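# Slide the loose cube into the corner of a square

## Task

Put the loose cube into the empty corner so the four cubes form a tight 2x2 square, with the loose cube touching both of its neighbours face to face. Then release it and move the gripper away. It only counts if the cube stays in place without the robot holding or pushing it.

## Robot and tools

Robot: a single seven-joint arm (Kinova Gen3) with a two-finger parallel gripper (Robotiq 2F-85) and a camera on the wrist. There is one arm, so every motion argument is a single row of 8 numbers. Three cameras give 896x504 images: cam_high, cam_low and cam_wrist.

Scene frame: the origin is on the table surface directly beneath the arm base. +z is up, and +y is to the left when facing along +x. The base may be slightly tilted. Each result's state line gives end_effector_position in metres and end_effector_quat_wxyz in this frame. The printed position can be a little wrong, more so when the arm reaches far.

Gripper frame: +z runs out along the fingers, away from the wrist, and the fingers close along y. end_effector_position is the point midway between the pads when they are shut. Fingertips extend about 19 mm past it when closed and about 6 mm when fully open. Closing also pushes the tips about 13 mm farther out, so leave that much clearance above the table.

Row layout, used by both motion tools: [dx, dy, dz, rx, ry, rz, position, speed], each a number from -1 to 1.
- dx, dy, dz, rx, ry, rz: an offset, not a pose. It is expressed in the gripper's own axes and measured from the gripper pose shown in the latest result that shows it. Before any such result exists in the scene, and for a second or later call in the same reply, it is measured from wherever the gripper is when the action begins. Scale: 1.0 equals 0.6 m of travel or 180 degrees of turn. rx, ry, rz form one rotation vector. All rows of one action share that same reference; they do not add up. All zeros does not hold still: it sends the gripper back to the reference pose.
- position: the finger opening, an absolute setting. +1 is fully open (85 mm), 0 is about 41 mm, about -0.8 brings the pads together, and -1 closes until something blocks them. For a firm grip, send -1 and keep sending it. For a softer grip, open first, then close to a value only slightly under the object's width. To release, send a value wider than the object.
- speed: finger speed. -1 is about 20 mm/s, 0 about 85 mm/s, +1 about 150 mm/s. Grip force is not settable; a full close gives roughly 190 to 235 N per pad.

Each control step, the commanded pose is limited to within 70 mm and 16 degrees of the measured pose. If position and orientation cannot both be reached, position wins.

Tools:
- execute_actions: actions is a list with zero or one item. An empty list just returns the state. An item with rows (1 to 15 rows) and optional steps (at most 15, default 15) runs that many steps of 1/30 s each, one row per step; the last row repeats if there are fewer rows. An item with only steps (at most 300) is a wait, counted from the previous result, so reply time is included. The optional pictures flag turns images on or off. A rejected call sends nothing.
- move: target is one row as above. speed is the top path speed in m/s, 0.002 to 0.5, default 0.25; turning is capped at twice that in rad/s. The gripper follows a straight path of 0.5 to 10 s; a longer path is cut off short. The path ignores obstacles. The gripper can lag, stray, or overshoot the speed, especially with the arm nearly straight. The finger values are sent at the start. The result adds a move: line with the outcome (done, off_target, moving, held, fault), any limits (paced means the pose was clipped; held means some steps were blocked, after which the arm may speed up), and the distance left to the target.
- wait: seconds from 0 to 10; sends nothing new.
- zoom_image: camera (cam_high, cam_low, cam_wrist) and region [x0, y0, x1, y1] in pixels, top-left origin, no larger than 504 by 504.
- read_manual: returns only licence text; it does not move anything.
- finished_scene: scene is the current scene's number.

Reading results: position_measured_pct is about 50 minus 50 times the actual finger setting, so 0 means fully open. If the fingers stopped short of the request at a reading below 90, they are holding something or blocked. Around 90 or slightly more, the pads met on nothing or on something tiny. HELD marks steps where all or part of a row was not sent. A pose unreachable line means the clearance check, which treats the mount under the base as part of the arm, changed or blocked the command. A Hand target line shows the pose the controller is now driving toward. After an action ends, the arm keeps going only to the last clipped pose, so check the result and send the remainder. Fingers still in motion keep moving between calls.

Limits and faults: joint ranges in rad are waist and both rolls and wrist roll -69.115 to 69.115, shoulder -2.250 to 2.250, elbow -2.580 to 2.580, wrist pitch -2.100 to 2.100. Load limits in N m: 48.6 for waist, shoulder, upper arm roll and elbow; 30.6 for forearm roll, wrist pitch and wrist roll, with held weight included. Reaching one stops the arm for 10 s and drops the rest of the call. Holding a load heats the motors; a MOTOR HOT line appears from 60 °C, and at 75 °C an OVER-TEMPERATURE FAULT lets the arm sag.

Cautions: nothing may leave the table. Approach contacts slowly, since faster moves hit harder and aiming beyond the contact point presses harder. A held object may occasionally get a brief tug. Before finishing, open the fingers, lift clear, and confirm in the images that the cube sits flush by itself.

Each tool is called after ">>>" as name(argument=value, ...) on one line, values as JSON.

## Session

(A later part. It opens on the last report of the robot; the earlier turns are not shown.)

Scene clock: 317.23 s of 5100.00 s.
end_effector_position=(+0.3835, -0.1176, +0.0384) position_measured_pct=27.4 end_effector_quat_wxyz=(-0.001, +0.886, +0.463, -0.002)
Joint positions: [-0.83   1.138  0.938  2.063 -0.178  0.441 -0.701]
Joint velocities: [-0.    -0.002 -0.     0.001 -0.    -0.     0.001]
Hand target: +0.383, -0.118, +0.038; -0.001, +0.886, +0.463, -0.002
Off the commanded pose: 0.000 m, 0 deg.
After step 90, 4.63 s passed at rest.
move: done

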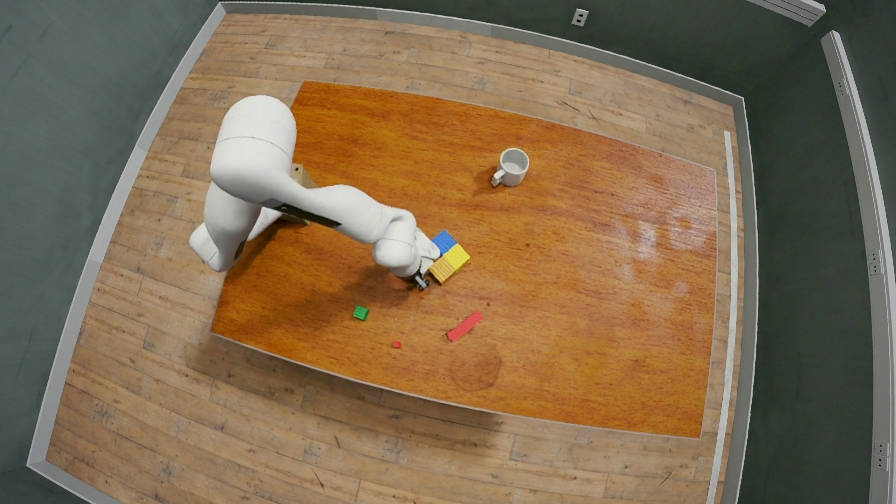

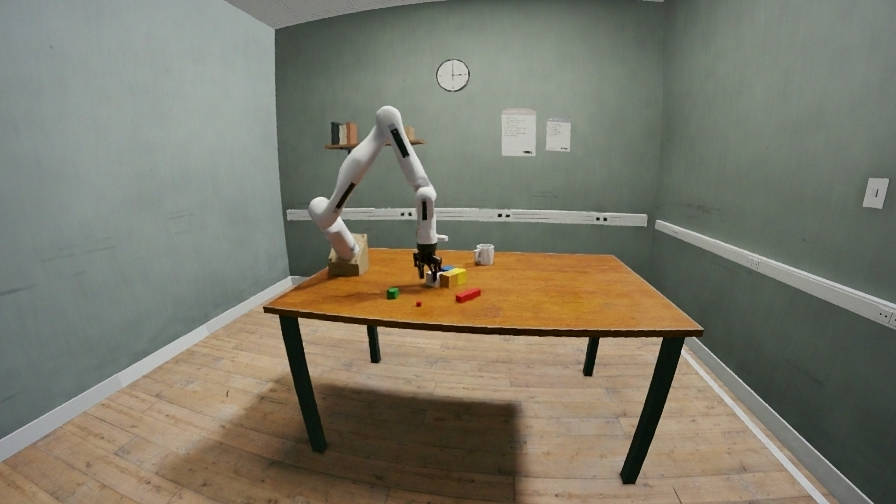

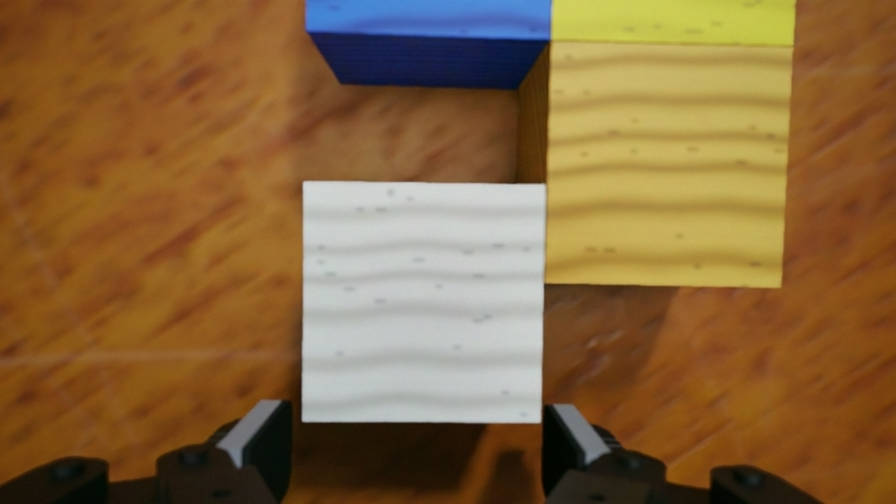

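>>> move(target=[0.049, 0.0013, 0, 0, 0, 0, -0.3, 1], speed=0.03)

Scene clock: 333.93 s of 5100.00 s.
end_effector_position=(+0.4007, -0.0941, +0.0384) position_measured_pct=65.1 end_effector_quat_wxyz=(-0.001, +0.886, +0.463, -0.003)
Joint positions: [-0.836  1.184  0.917  1.987 -0.198  0.493 -0.73 ]
Joint velocities: [-0.001  0.001  0.    -0.001  0.001  0.001 -0.001]
Hand target: +0.401, -0.094, +0.038; -0.001, +0.886, +0.463, -0.003
Off the commanded pose: 0.000 m, 0 deg.
After step 90, 12.47 s passed at rest.
move: done

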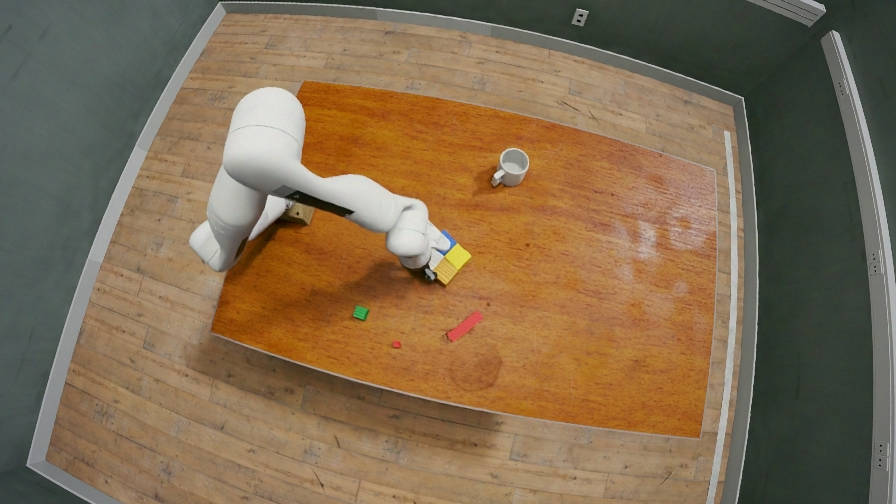

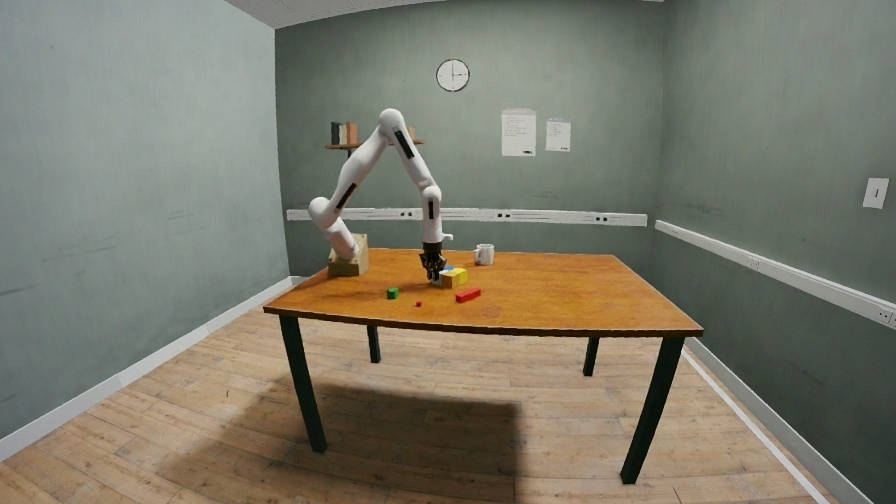

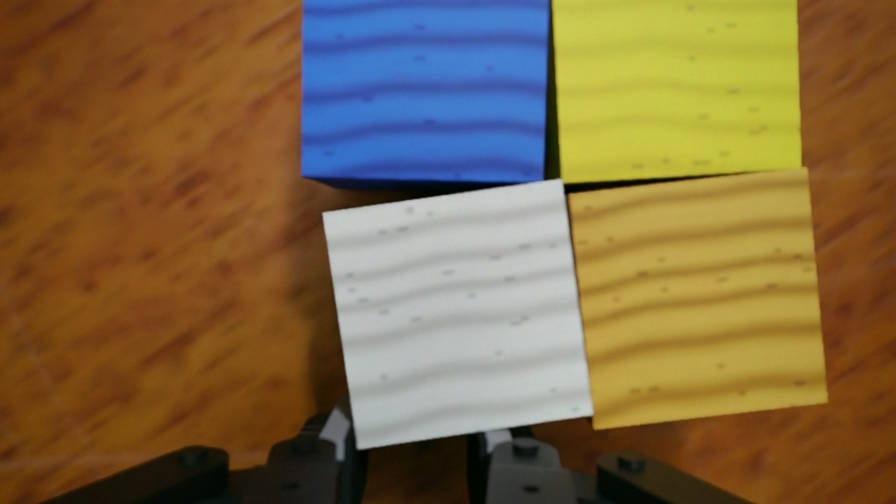

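>>> zoom_image(camera="cam_wrist", region=[290, 150, 650, 504])

>>> zoom_image(camera="cam_high", region=[390, 210, 490, 300])

Region (290, 150, 650, 504) of cam_wrist's 896x504 image, scaled by 1.400; it fills the top 496 rows of this view, and the rest is white.

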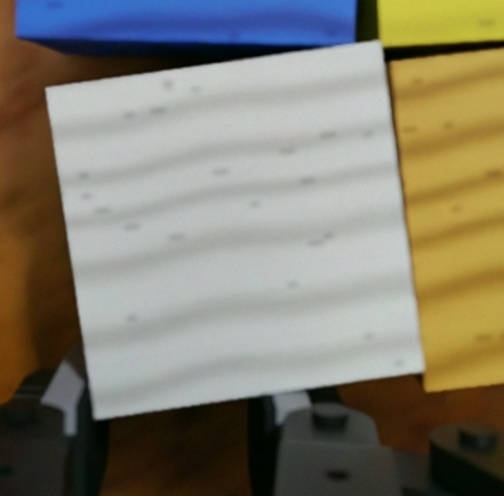

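Region (390, 210, 490, 300) of cam_high's 896x504 image, scaled by 5.040, with more detail than that image has; it fills the top 454 rows of this view, and the rest is white.

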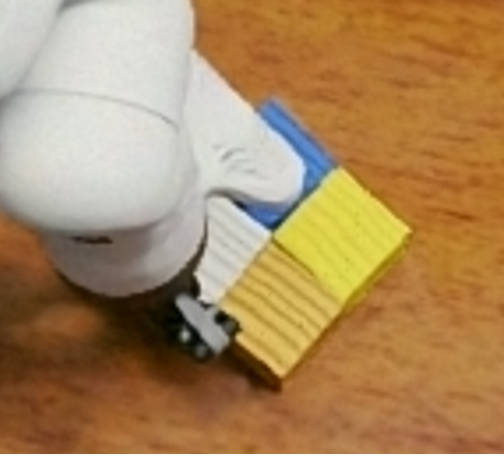

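>>> move(target=[-0.045, 0, -0.25, 0, 0, 0, -0.3, 0], speed=0.15)

Scene clock: 379.07 s of 5100.00 s.
end_effector_position=(+0.3856, -0.1163, +0.1879) position_measured_pct=65.1 end_effector_quat_wxyz=(-0.001, +0.886, +0.463, -0.003)
Joint positions: [-1.12   0.971  1.113  1.91  -0.101  0.895 -0.766]
Joint velocities: [-0.006 -0.003  0.    -0.    -0.     0.     0.   ]
Hand target: +0.386, -0.116, +0.188; -0.001, +0.886, +0.463, -0.003
Off the commanded pose: 0.001 m, 0 deg.
After step 90, 40.73 s passed at rest.
move: done

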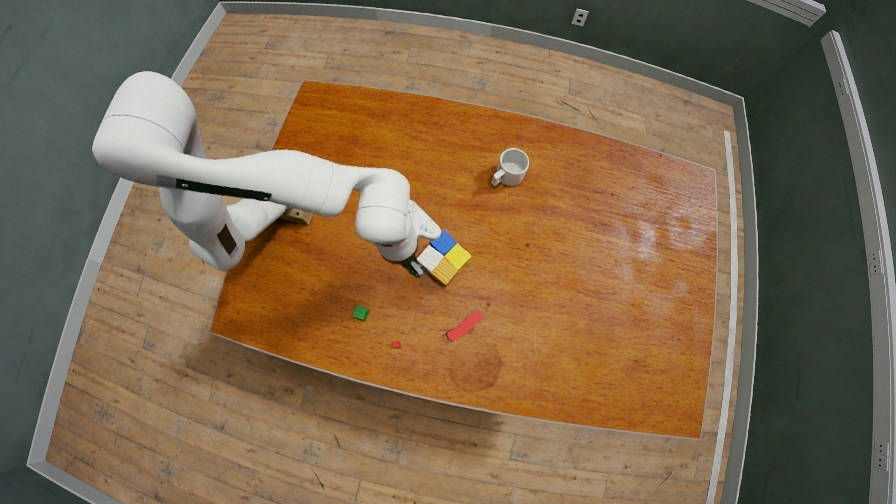

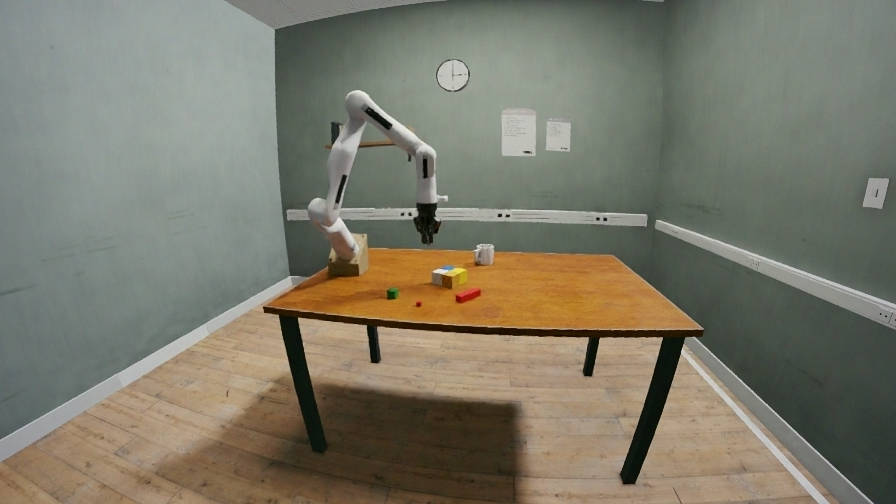

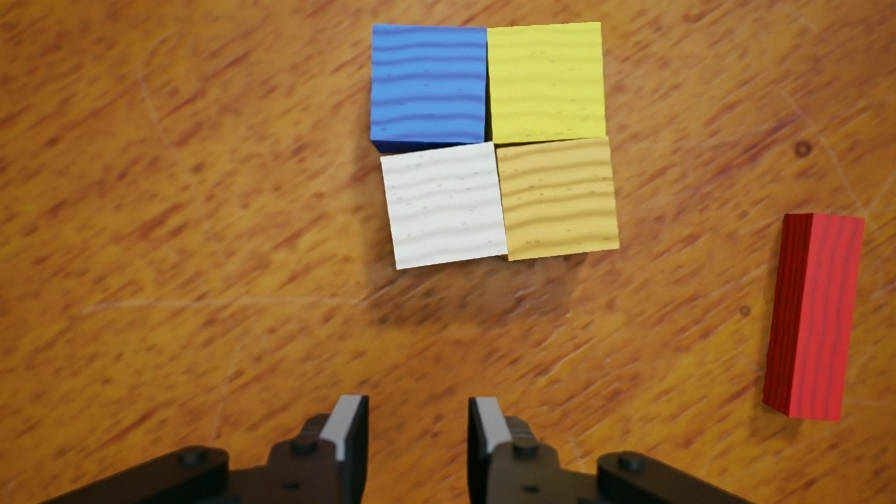

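>>> zoom_image(camera="cam_wrist", region=[355, 10, 635, 285])

Region (355, 10, 635, 285) of cam_wrist's 896x504 image, scaled by 1.800; it fills the top 495 rows of this view, and the rest is white.

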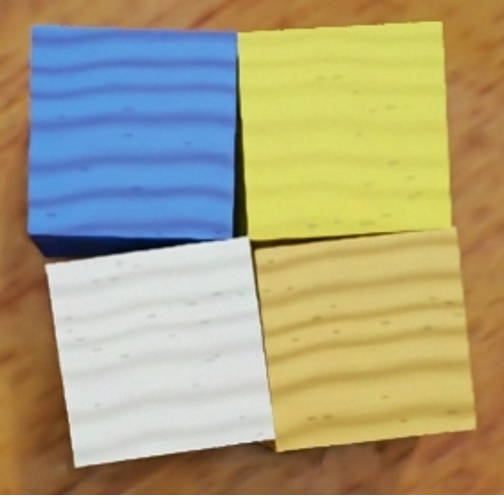

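>>> move(target=[0.1113, 0.17, 0.1465, 0, 0, -0.5, -0.3, 0], speed=0.4)

Scene clock: 501.43 s of 5100.00 s.
end_effector_position=(+0.5076, -0.1195, +0.1005) position_measured_pct=65.1 end_effector_quat_wxyz=(-0.002, +0.299, +0.954, -0.001)
Joint positions: [-0.589  0.987  0.61   1.587  0.329  0.897  0.495]
Joint velocities: [ 0.009  0.002  0.003 -0.003 -0.002  0.001  0.003]
Hand target: +0.508, -0.120, +0.100; -0.002, +0.299, +0.954, -0.001
Off the commanded pose: 0.002 m, 0 deg.
After step 90, 117.00 s passed at rest.
move: done

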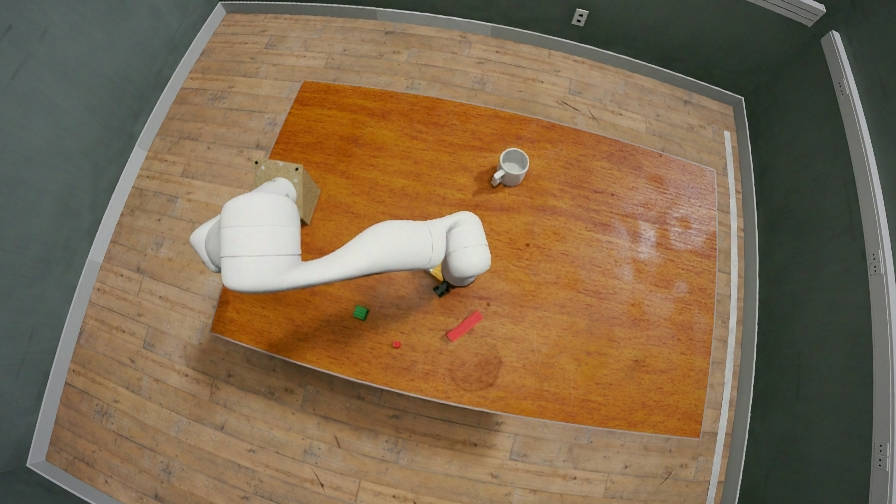

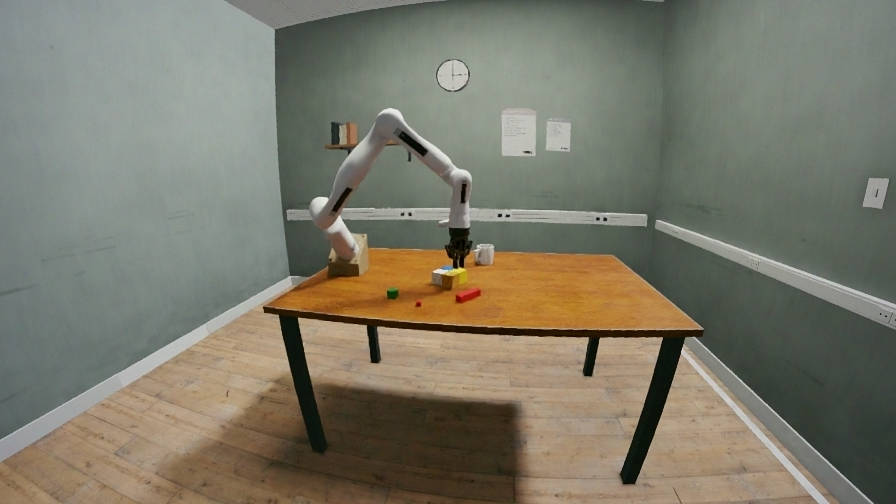

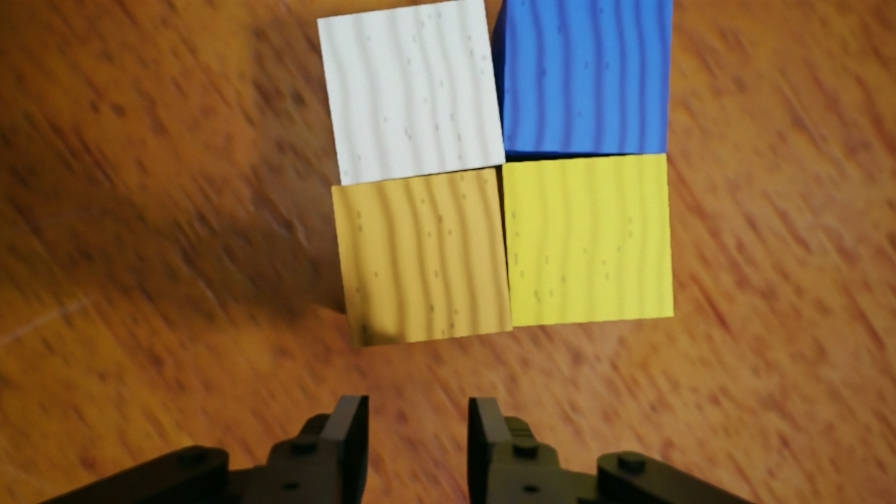

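>>> zoom_image(camera="cam_wrist", region=[310, 0, 690, 360])

Region (310, 0, 690, 360) of cam_wrist's 896x504 image, scaled by 1.326; it fills the top 477 rows of this view, and the rest is white.

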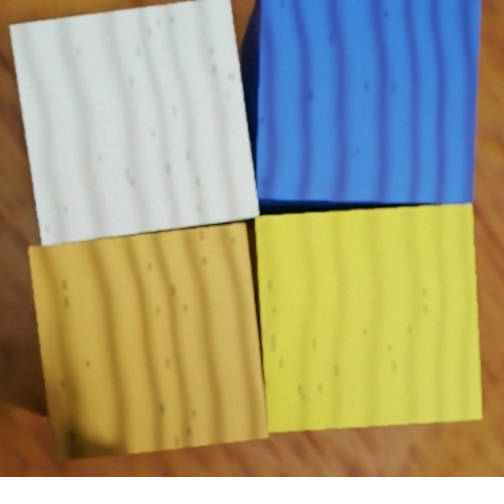

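>>> zoom_image(camera="cam_wrist", region=[480, 100, 690, 190])

>>> zoom_image(camera="cam_wrist", region=[320, 300, 700, 420])

Region (480, 100, 690, 190) of cam_wrist's 896x504 image, scaled by 2.400; it fills the top 216 rows of this view, and the rest is white.

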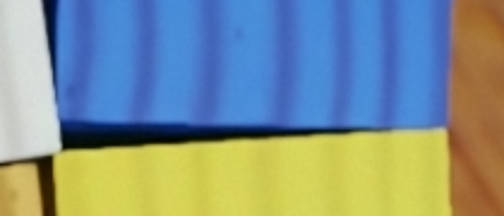

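Region (320, 300, 700, 420) of cam_wrist's 896x504 image, scaled by 1.326; it fills the top 159 rows of this view, and the rest is white.

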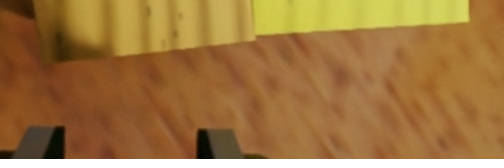

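>>> move(target=[0, 0, 0.1035, 0, 0, 0, -0.3, 0], speed=0.15)

>>> move(target=[0.024, 0, 0, 0, 0, 0, -0.3, 0], speed=0.015)

Scene clock: 552.40 s of 5100.00 s.
end_effector_position=(+0.5075, -0.1195, +0.0388) position_measured_pct=65.1 end_effector_quat_wxyz=(-0.002, +0.299, +0.954, -0.001)
Joint positions: [-0.514  1.066  0.61   1.623  0.346  0.754  0.482]
Joint velocities: [ 0.003  0.005  0.    -0.    -0.    -0.     0.   ]
Hand target: +0.507, -0.120, +0.038; -0.002, +0.299, +0.954, -0.001
Off the commanded pose: 0.000 m, 0 deg.
After step 90, 47.20 s passed at rest.
move: done

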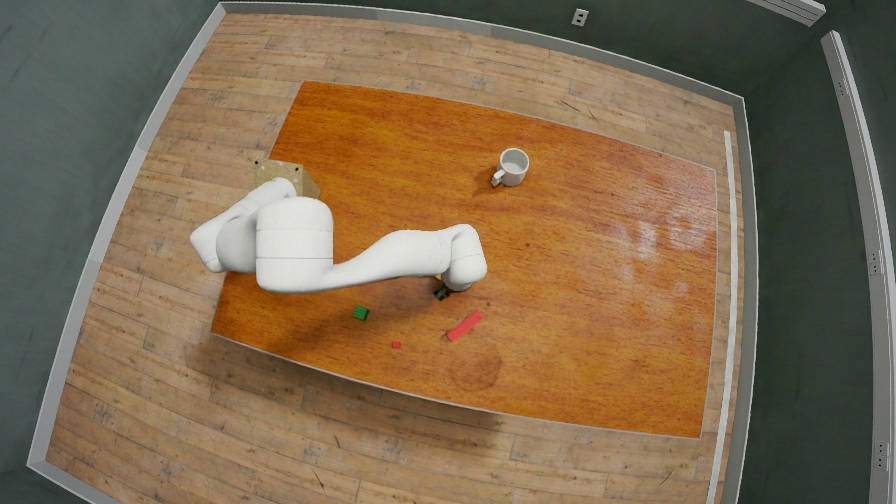

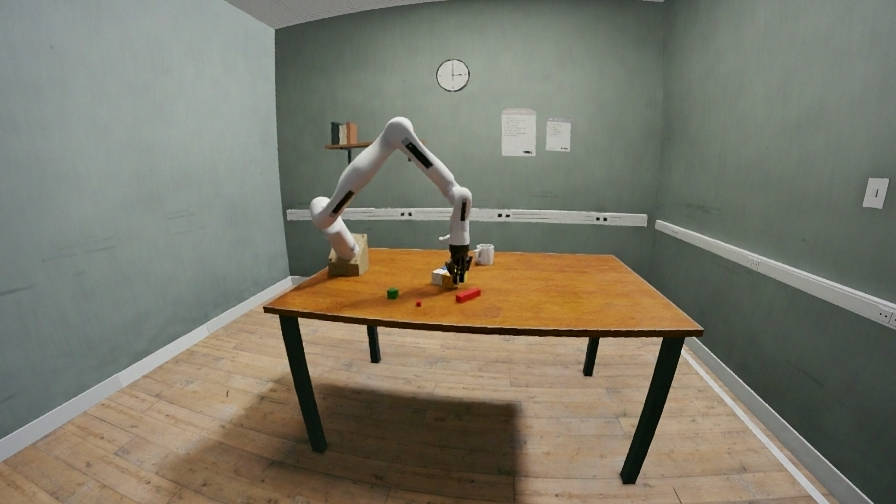

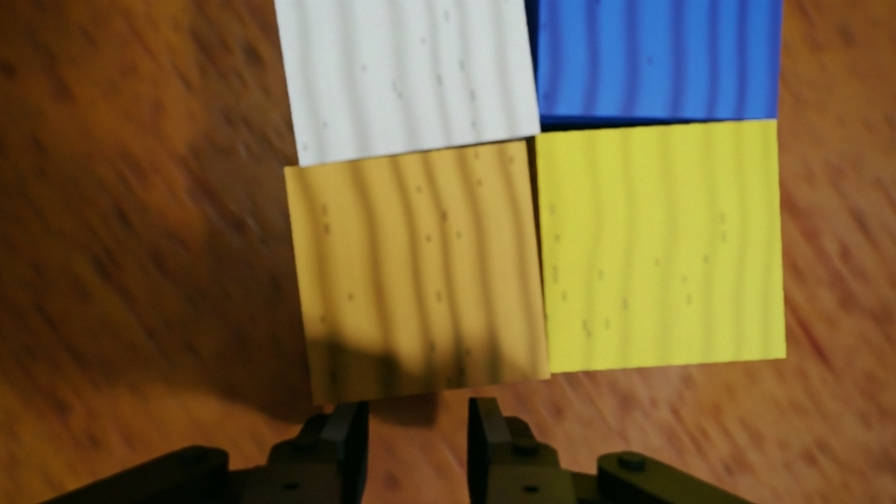

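Scene clock: 553.57 s of 5100.00 s.
end_effector_position=(+0.4959, -0.1115, +0.0388) position_measured_pct=65.1 end_effector_quat_wxyz=(-0.002, +0.299, +0.954, -0.001)
Joint positions: [-0.539  1.068  0.614  1.663  0.345  0.729  0.457]
Joint velocities: [-0.    -0.    -0.     0.002  0.001  0.    -0.001]
Hand target: +0.496, -0.111, +0.039; -0.002, +0.299, +0.954, -0.001
Off the commanded pose: 0.000 m, 0 deg.
move: done

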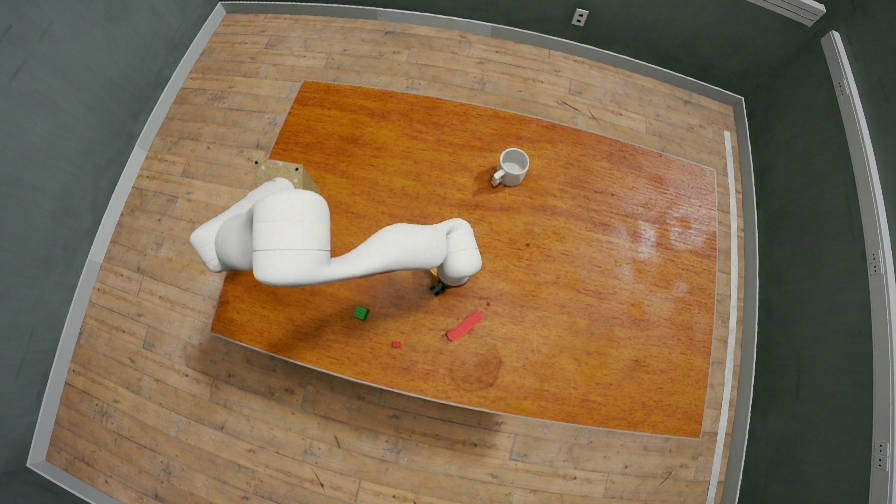

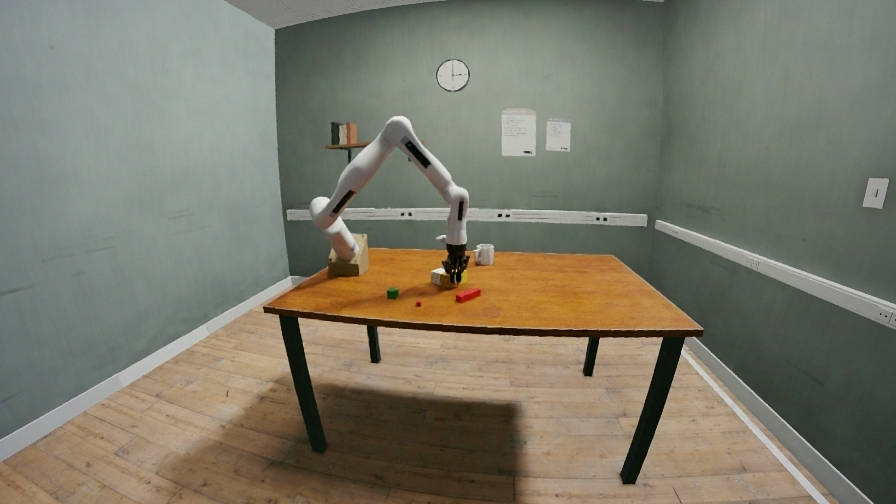

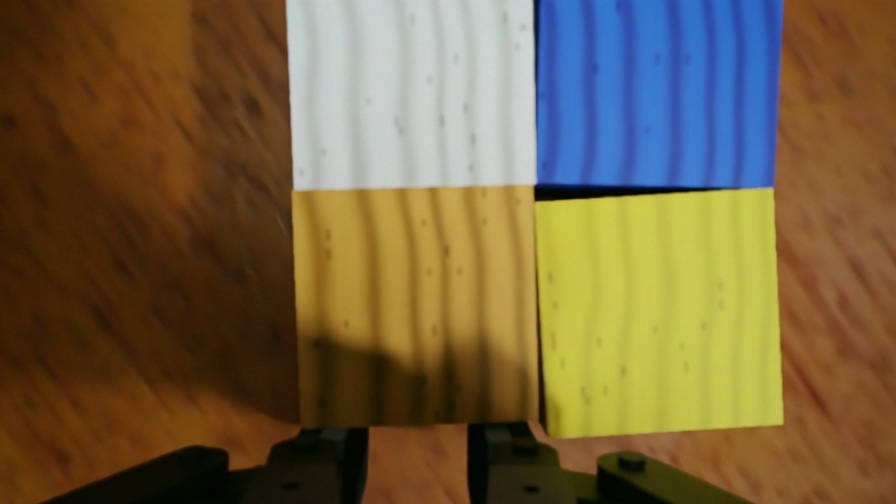

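>>> move(target=[0.0037, 0, 0, 0, 0, 0, -0.3, 0], speed=0.006)

Scene clock: 562.27 s of 5100.00 s.
end_effector_position=(+0.4943, -0.1105, +0.0388) position_measured_pct=65.1 end_effector_quat_wxyz=(-0.002, +0.299, +0.954, -0.001)
Joint positions: [-0.542  1.068  0.614  1.669  0.345  0.725  0.453]
Joint velocities: [-0.001 -0.    -0.     0.001  0.    -0.    -0.   ]
Hand target: +0.494, -0.110, +0.039; -0.002, +0.299, +0.954, -0.001
Off the commanded pose: 0.000 m, 0 deg.
After step 90, 5.00 s passed at rest.
move: done

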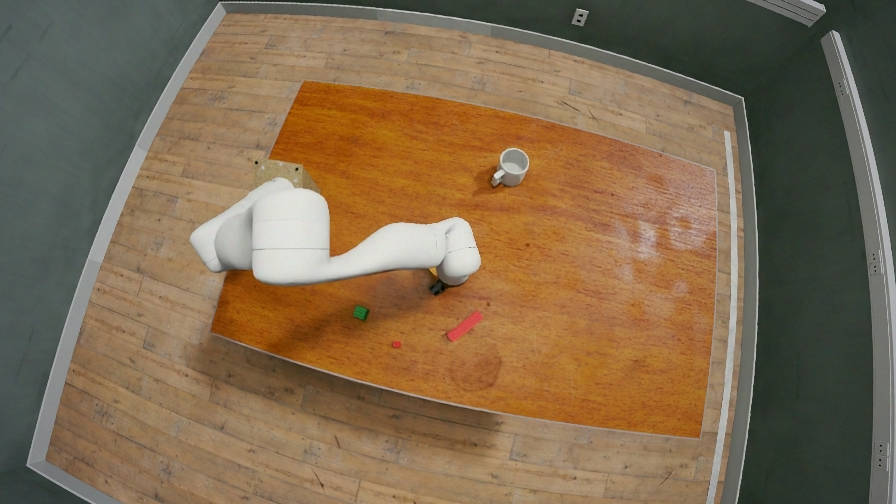

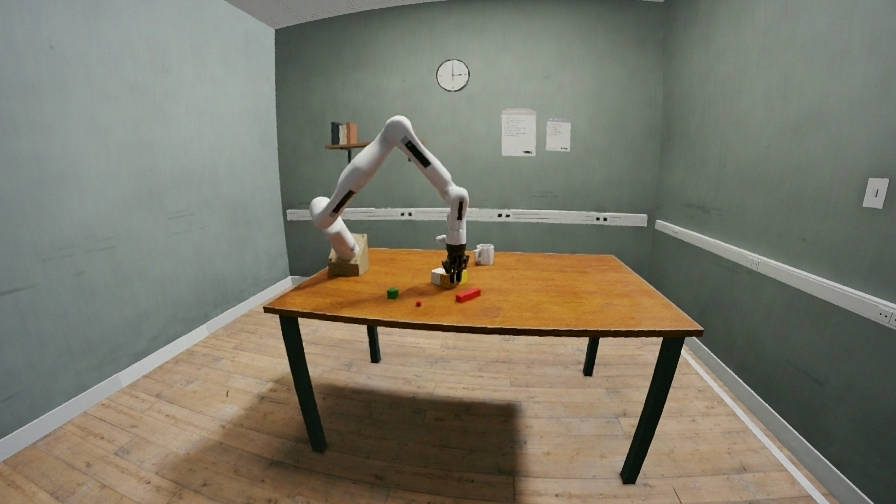

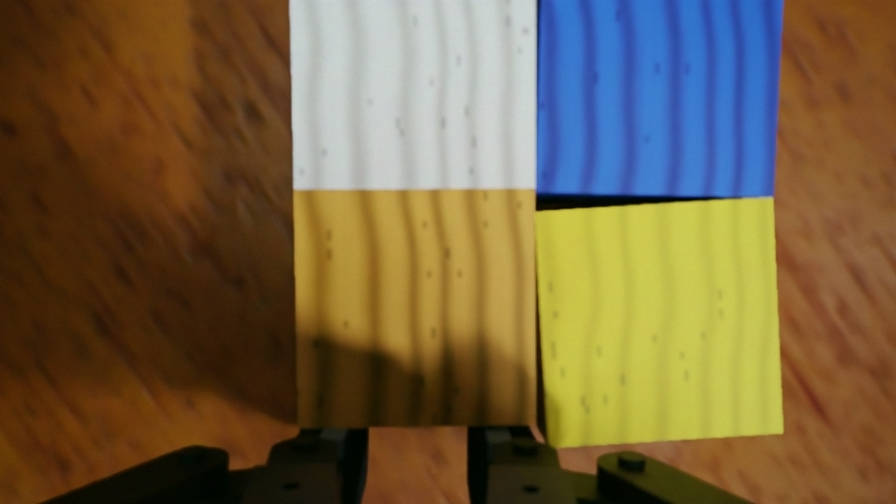

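>>> zoom_image(camera="cam_wrist", region=[280, 160, 580, 240])

>>> zoom_image(camera="cam_wrist", region=[490, 0, 590, 230])

>>> zoom_image(camera="cam_wrist", region=[280, 400, 580, 460])

Region (280, 160, 580, 240) of cam_wrist's 896x504 image, scaled by 1.680; it fills the top 134 rows of this view, and the rest is white.

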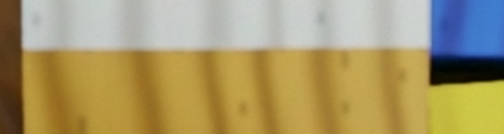

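Region (490, 0, 590, 230) of cam_wrist's 896x504 image, scaled by 2.191; it fills the left 219 columns of this view, and the rest is white.

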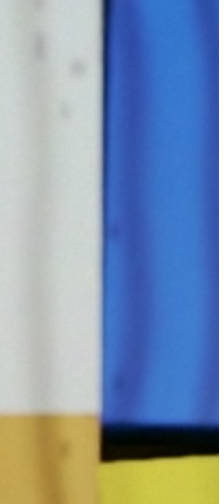

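Region (280, 400, 580, 460) of cam_wrist's 896x504 image, scaled by 1.680; it fills the top 101 rows of this view, and the rest is white.

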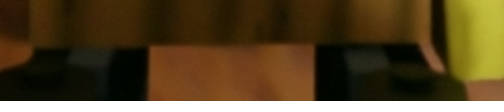

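>>> zoom_image(camera="cam_wrist", region=[515, 0, 565, 60])

>>> zoom_image(camera="cam_wrist", region=[505, 160, 585, 230])

>>> zoom_image(camera="cam_wrist", region=[270, 160, 350, 220])

>>> zoom_image(camera="cam_wrist", region=[720, 160, 800, 230])

Region (515, 0, 565, 60) of cam_wrist's 896x504 image, scaled by 8.400.

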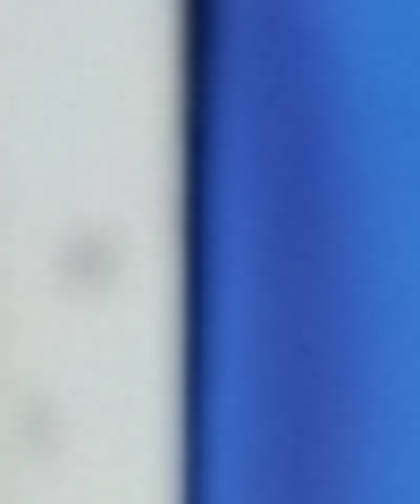

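Region (505, 160, 585, 230) of cam_wrist's 896x504 image, scaled by 6.300; it fills the top 441 rows of this view, and the rest is white.

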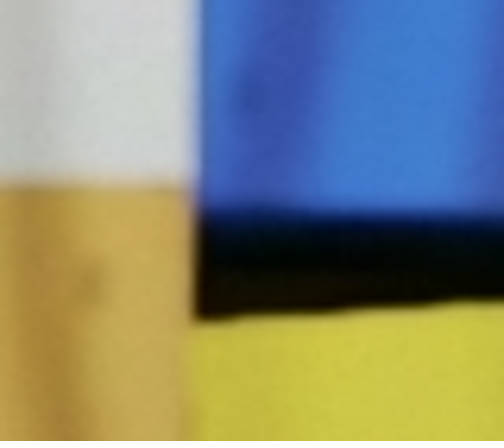

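Region (270, 160, 350, 220) of cam_wrist's 896x504 image, scaled by 6.300; it fills the top 378 rows of this view, and the rest is white.

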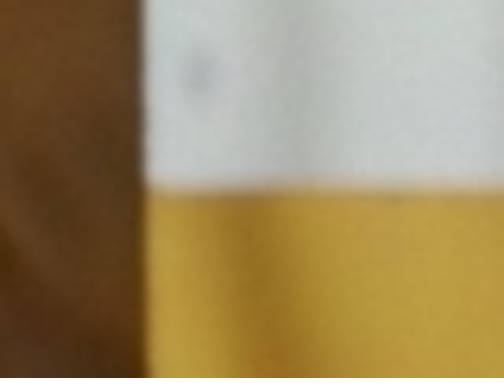

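Region (720, 160, 800, 230) of cam_wrist's 896x504 image, scaled by 6.300; it fills the top 441 rows of this view, and the rest is white.

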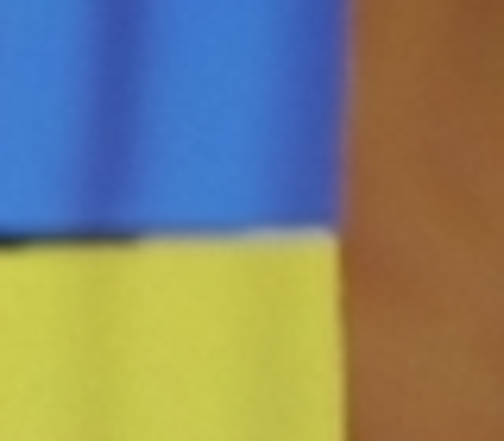

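>>> move(target=[-0.0125, 0, 0, 0, 0, 0, -0.3, 0], speed=0.05)

>>> move(target=[0, 0.082, 0, 0, 0, 0, -0.3, 0], speed=0.1)

Scene clock: 649.63 s of 5100.00 s.
end_effector_position=(+0.5004, -0.1147, +0.0389) position_measured_pct=65.1 end_effector_quat_wxyz=(-0.002, +0.299, +0.954, -0.001)
Joint positions: [-0.529  1.067  0.612  1.648  0.346  0.738  0.466]
Joint velocities: [-0.    -0.    -0.    -0.001 -0.001  0.     0.   ]
Hand target: +0.500, -0.115, +0.039; -0.002, +0.299, +0.954, -0.001
Off the commanded pose: 0.000 m, 0 deg.
After step 90, 83.67 s passed at rest.
move: done

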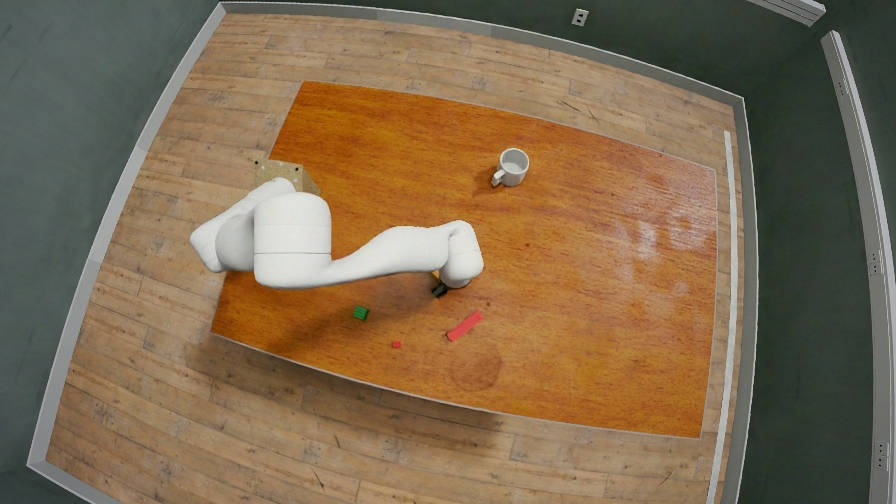

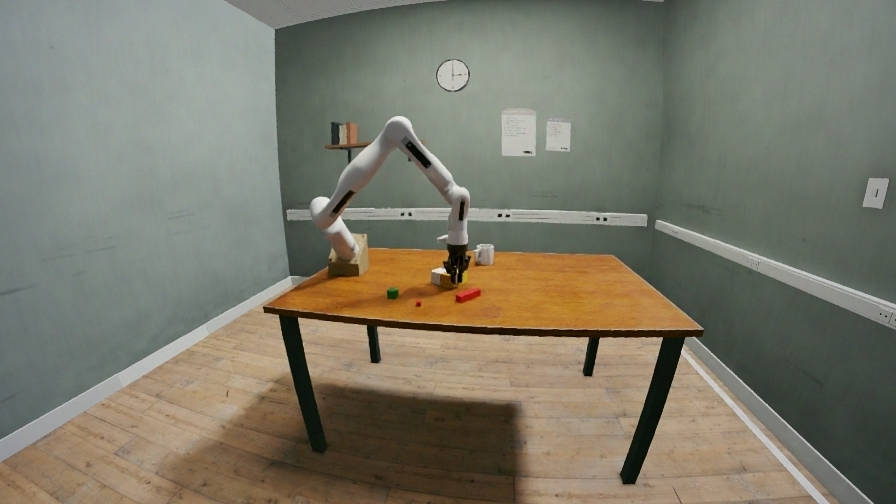

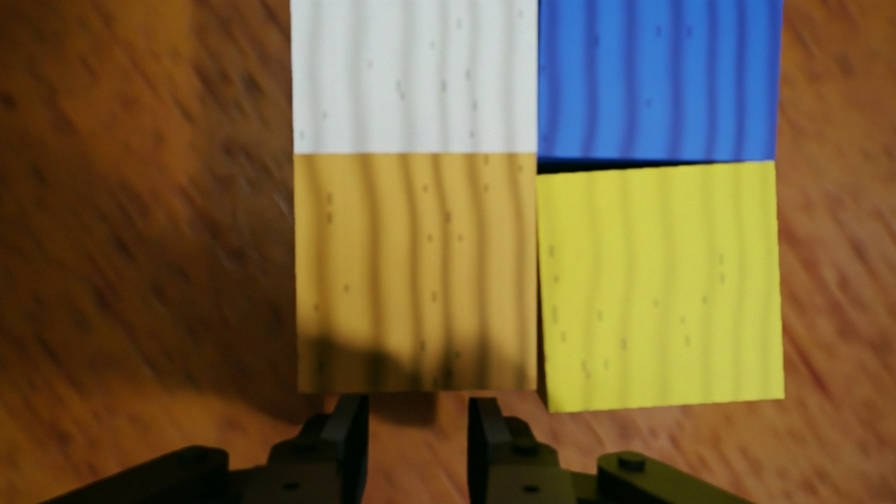

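Scene clock: 650.43 s of 5100.00 s.
end_effector_position=(+0.5287, -0.0745, +0.0391) position_measured_pct=65.1 end_effector_quat_wxyz=(-0.002, +0.299, +0.954, -0.001)
Joint positions: [-0.528  1.153  0.577  1.506  0.309  0.816  0.451]
Joint velocities: [ 0.003  0.006  0.    -0.002  0.     0.001 -0.   ]
Hand target: +0.529, -0.074, +0.039; -0.002, +0.299, +0.954, -0.001
Off the commanded pose: 0.000 m, 0 deg.
move: done

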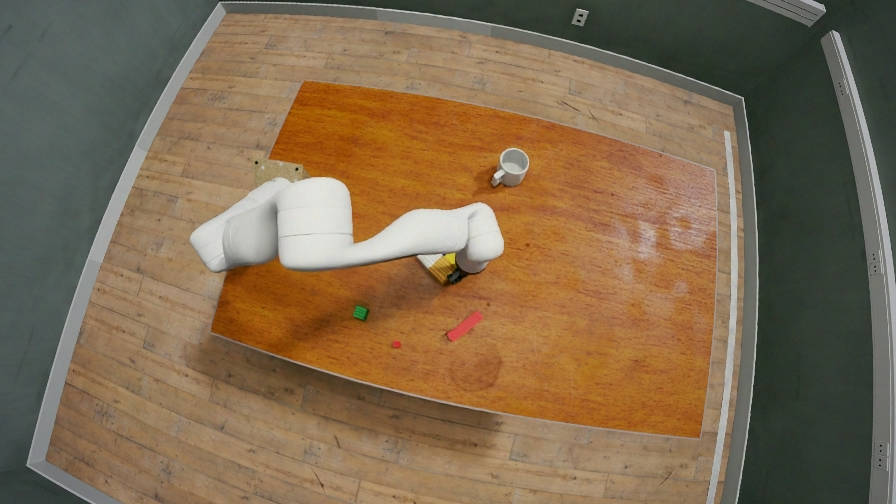

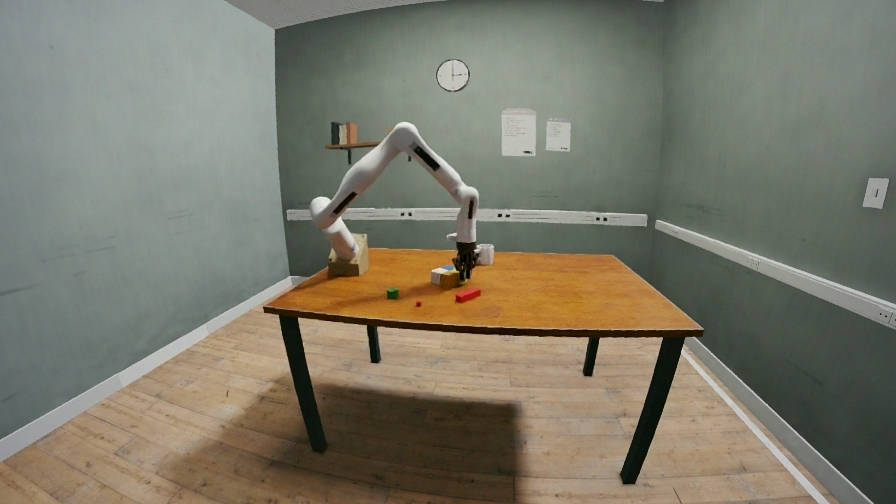

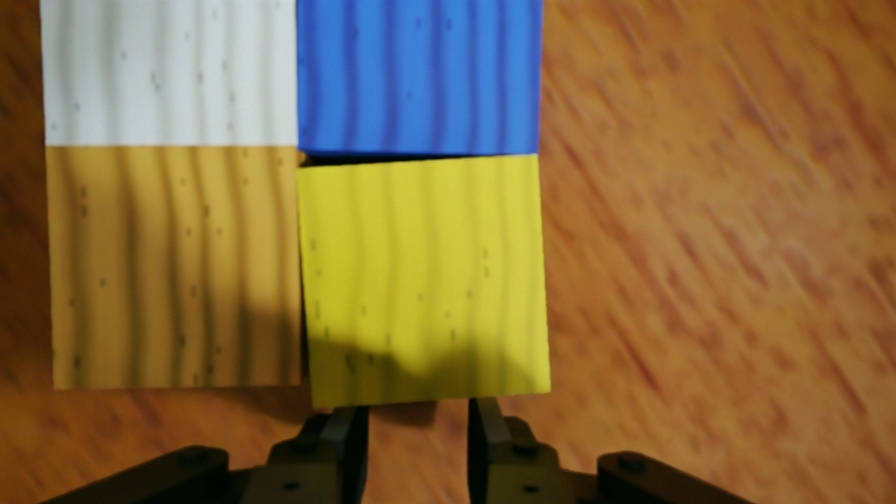

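>>> zoom_image(camera="cam_wrist", region=[270, 125, 350, 195])

>>> zoom_image(camera="cam_wrist", region=[490, 125, 570, 195])

>>> zoom_image(camera="cam_wrist", region=[280, 360, 580, 450])

Region (270, 125, 350, 195) of cam_wrist's 896x504 image, scaled by 6.300; it fills the top 441 rows of this view, and the rest is white.

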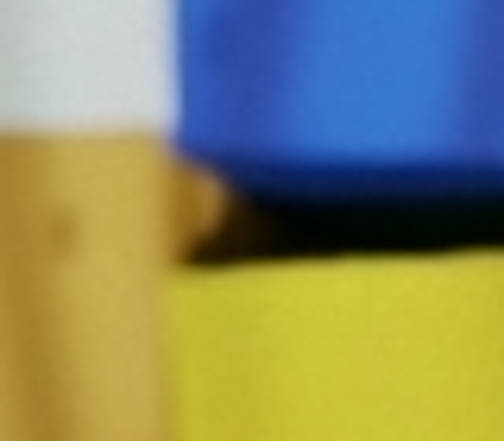

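Region (490, 125, 570, 195) of cam_wrist's 896x504 image, scaled by 6.300; it fills the top 441 rows of this view, and the rest is white.

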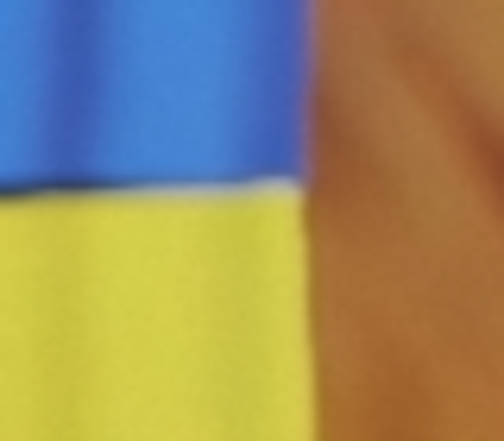

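Region (280, 360, 580, 450) of cam_wrist's 896x504 image, scaled by 1.680; it fills the top 151 rows of this view, and the rest is white.

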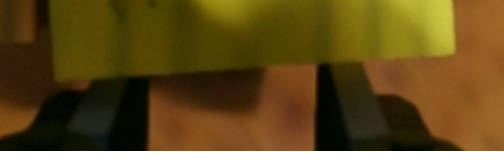

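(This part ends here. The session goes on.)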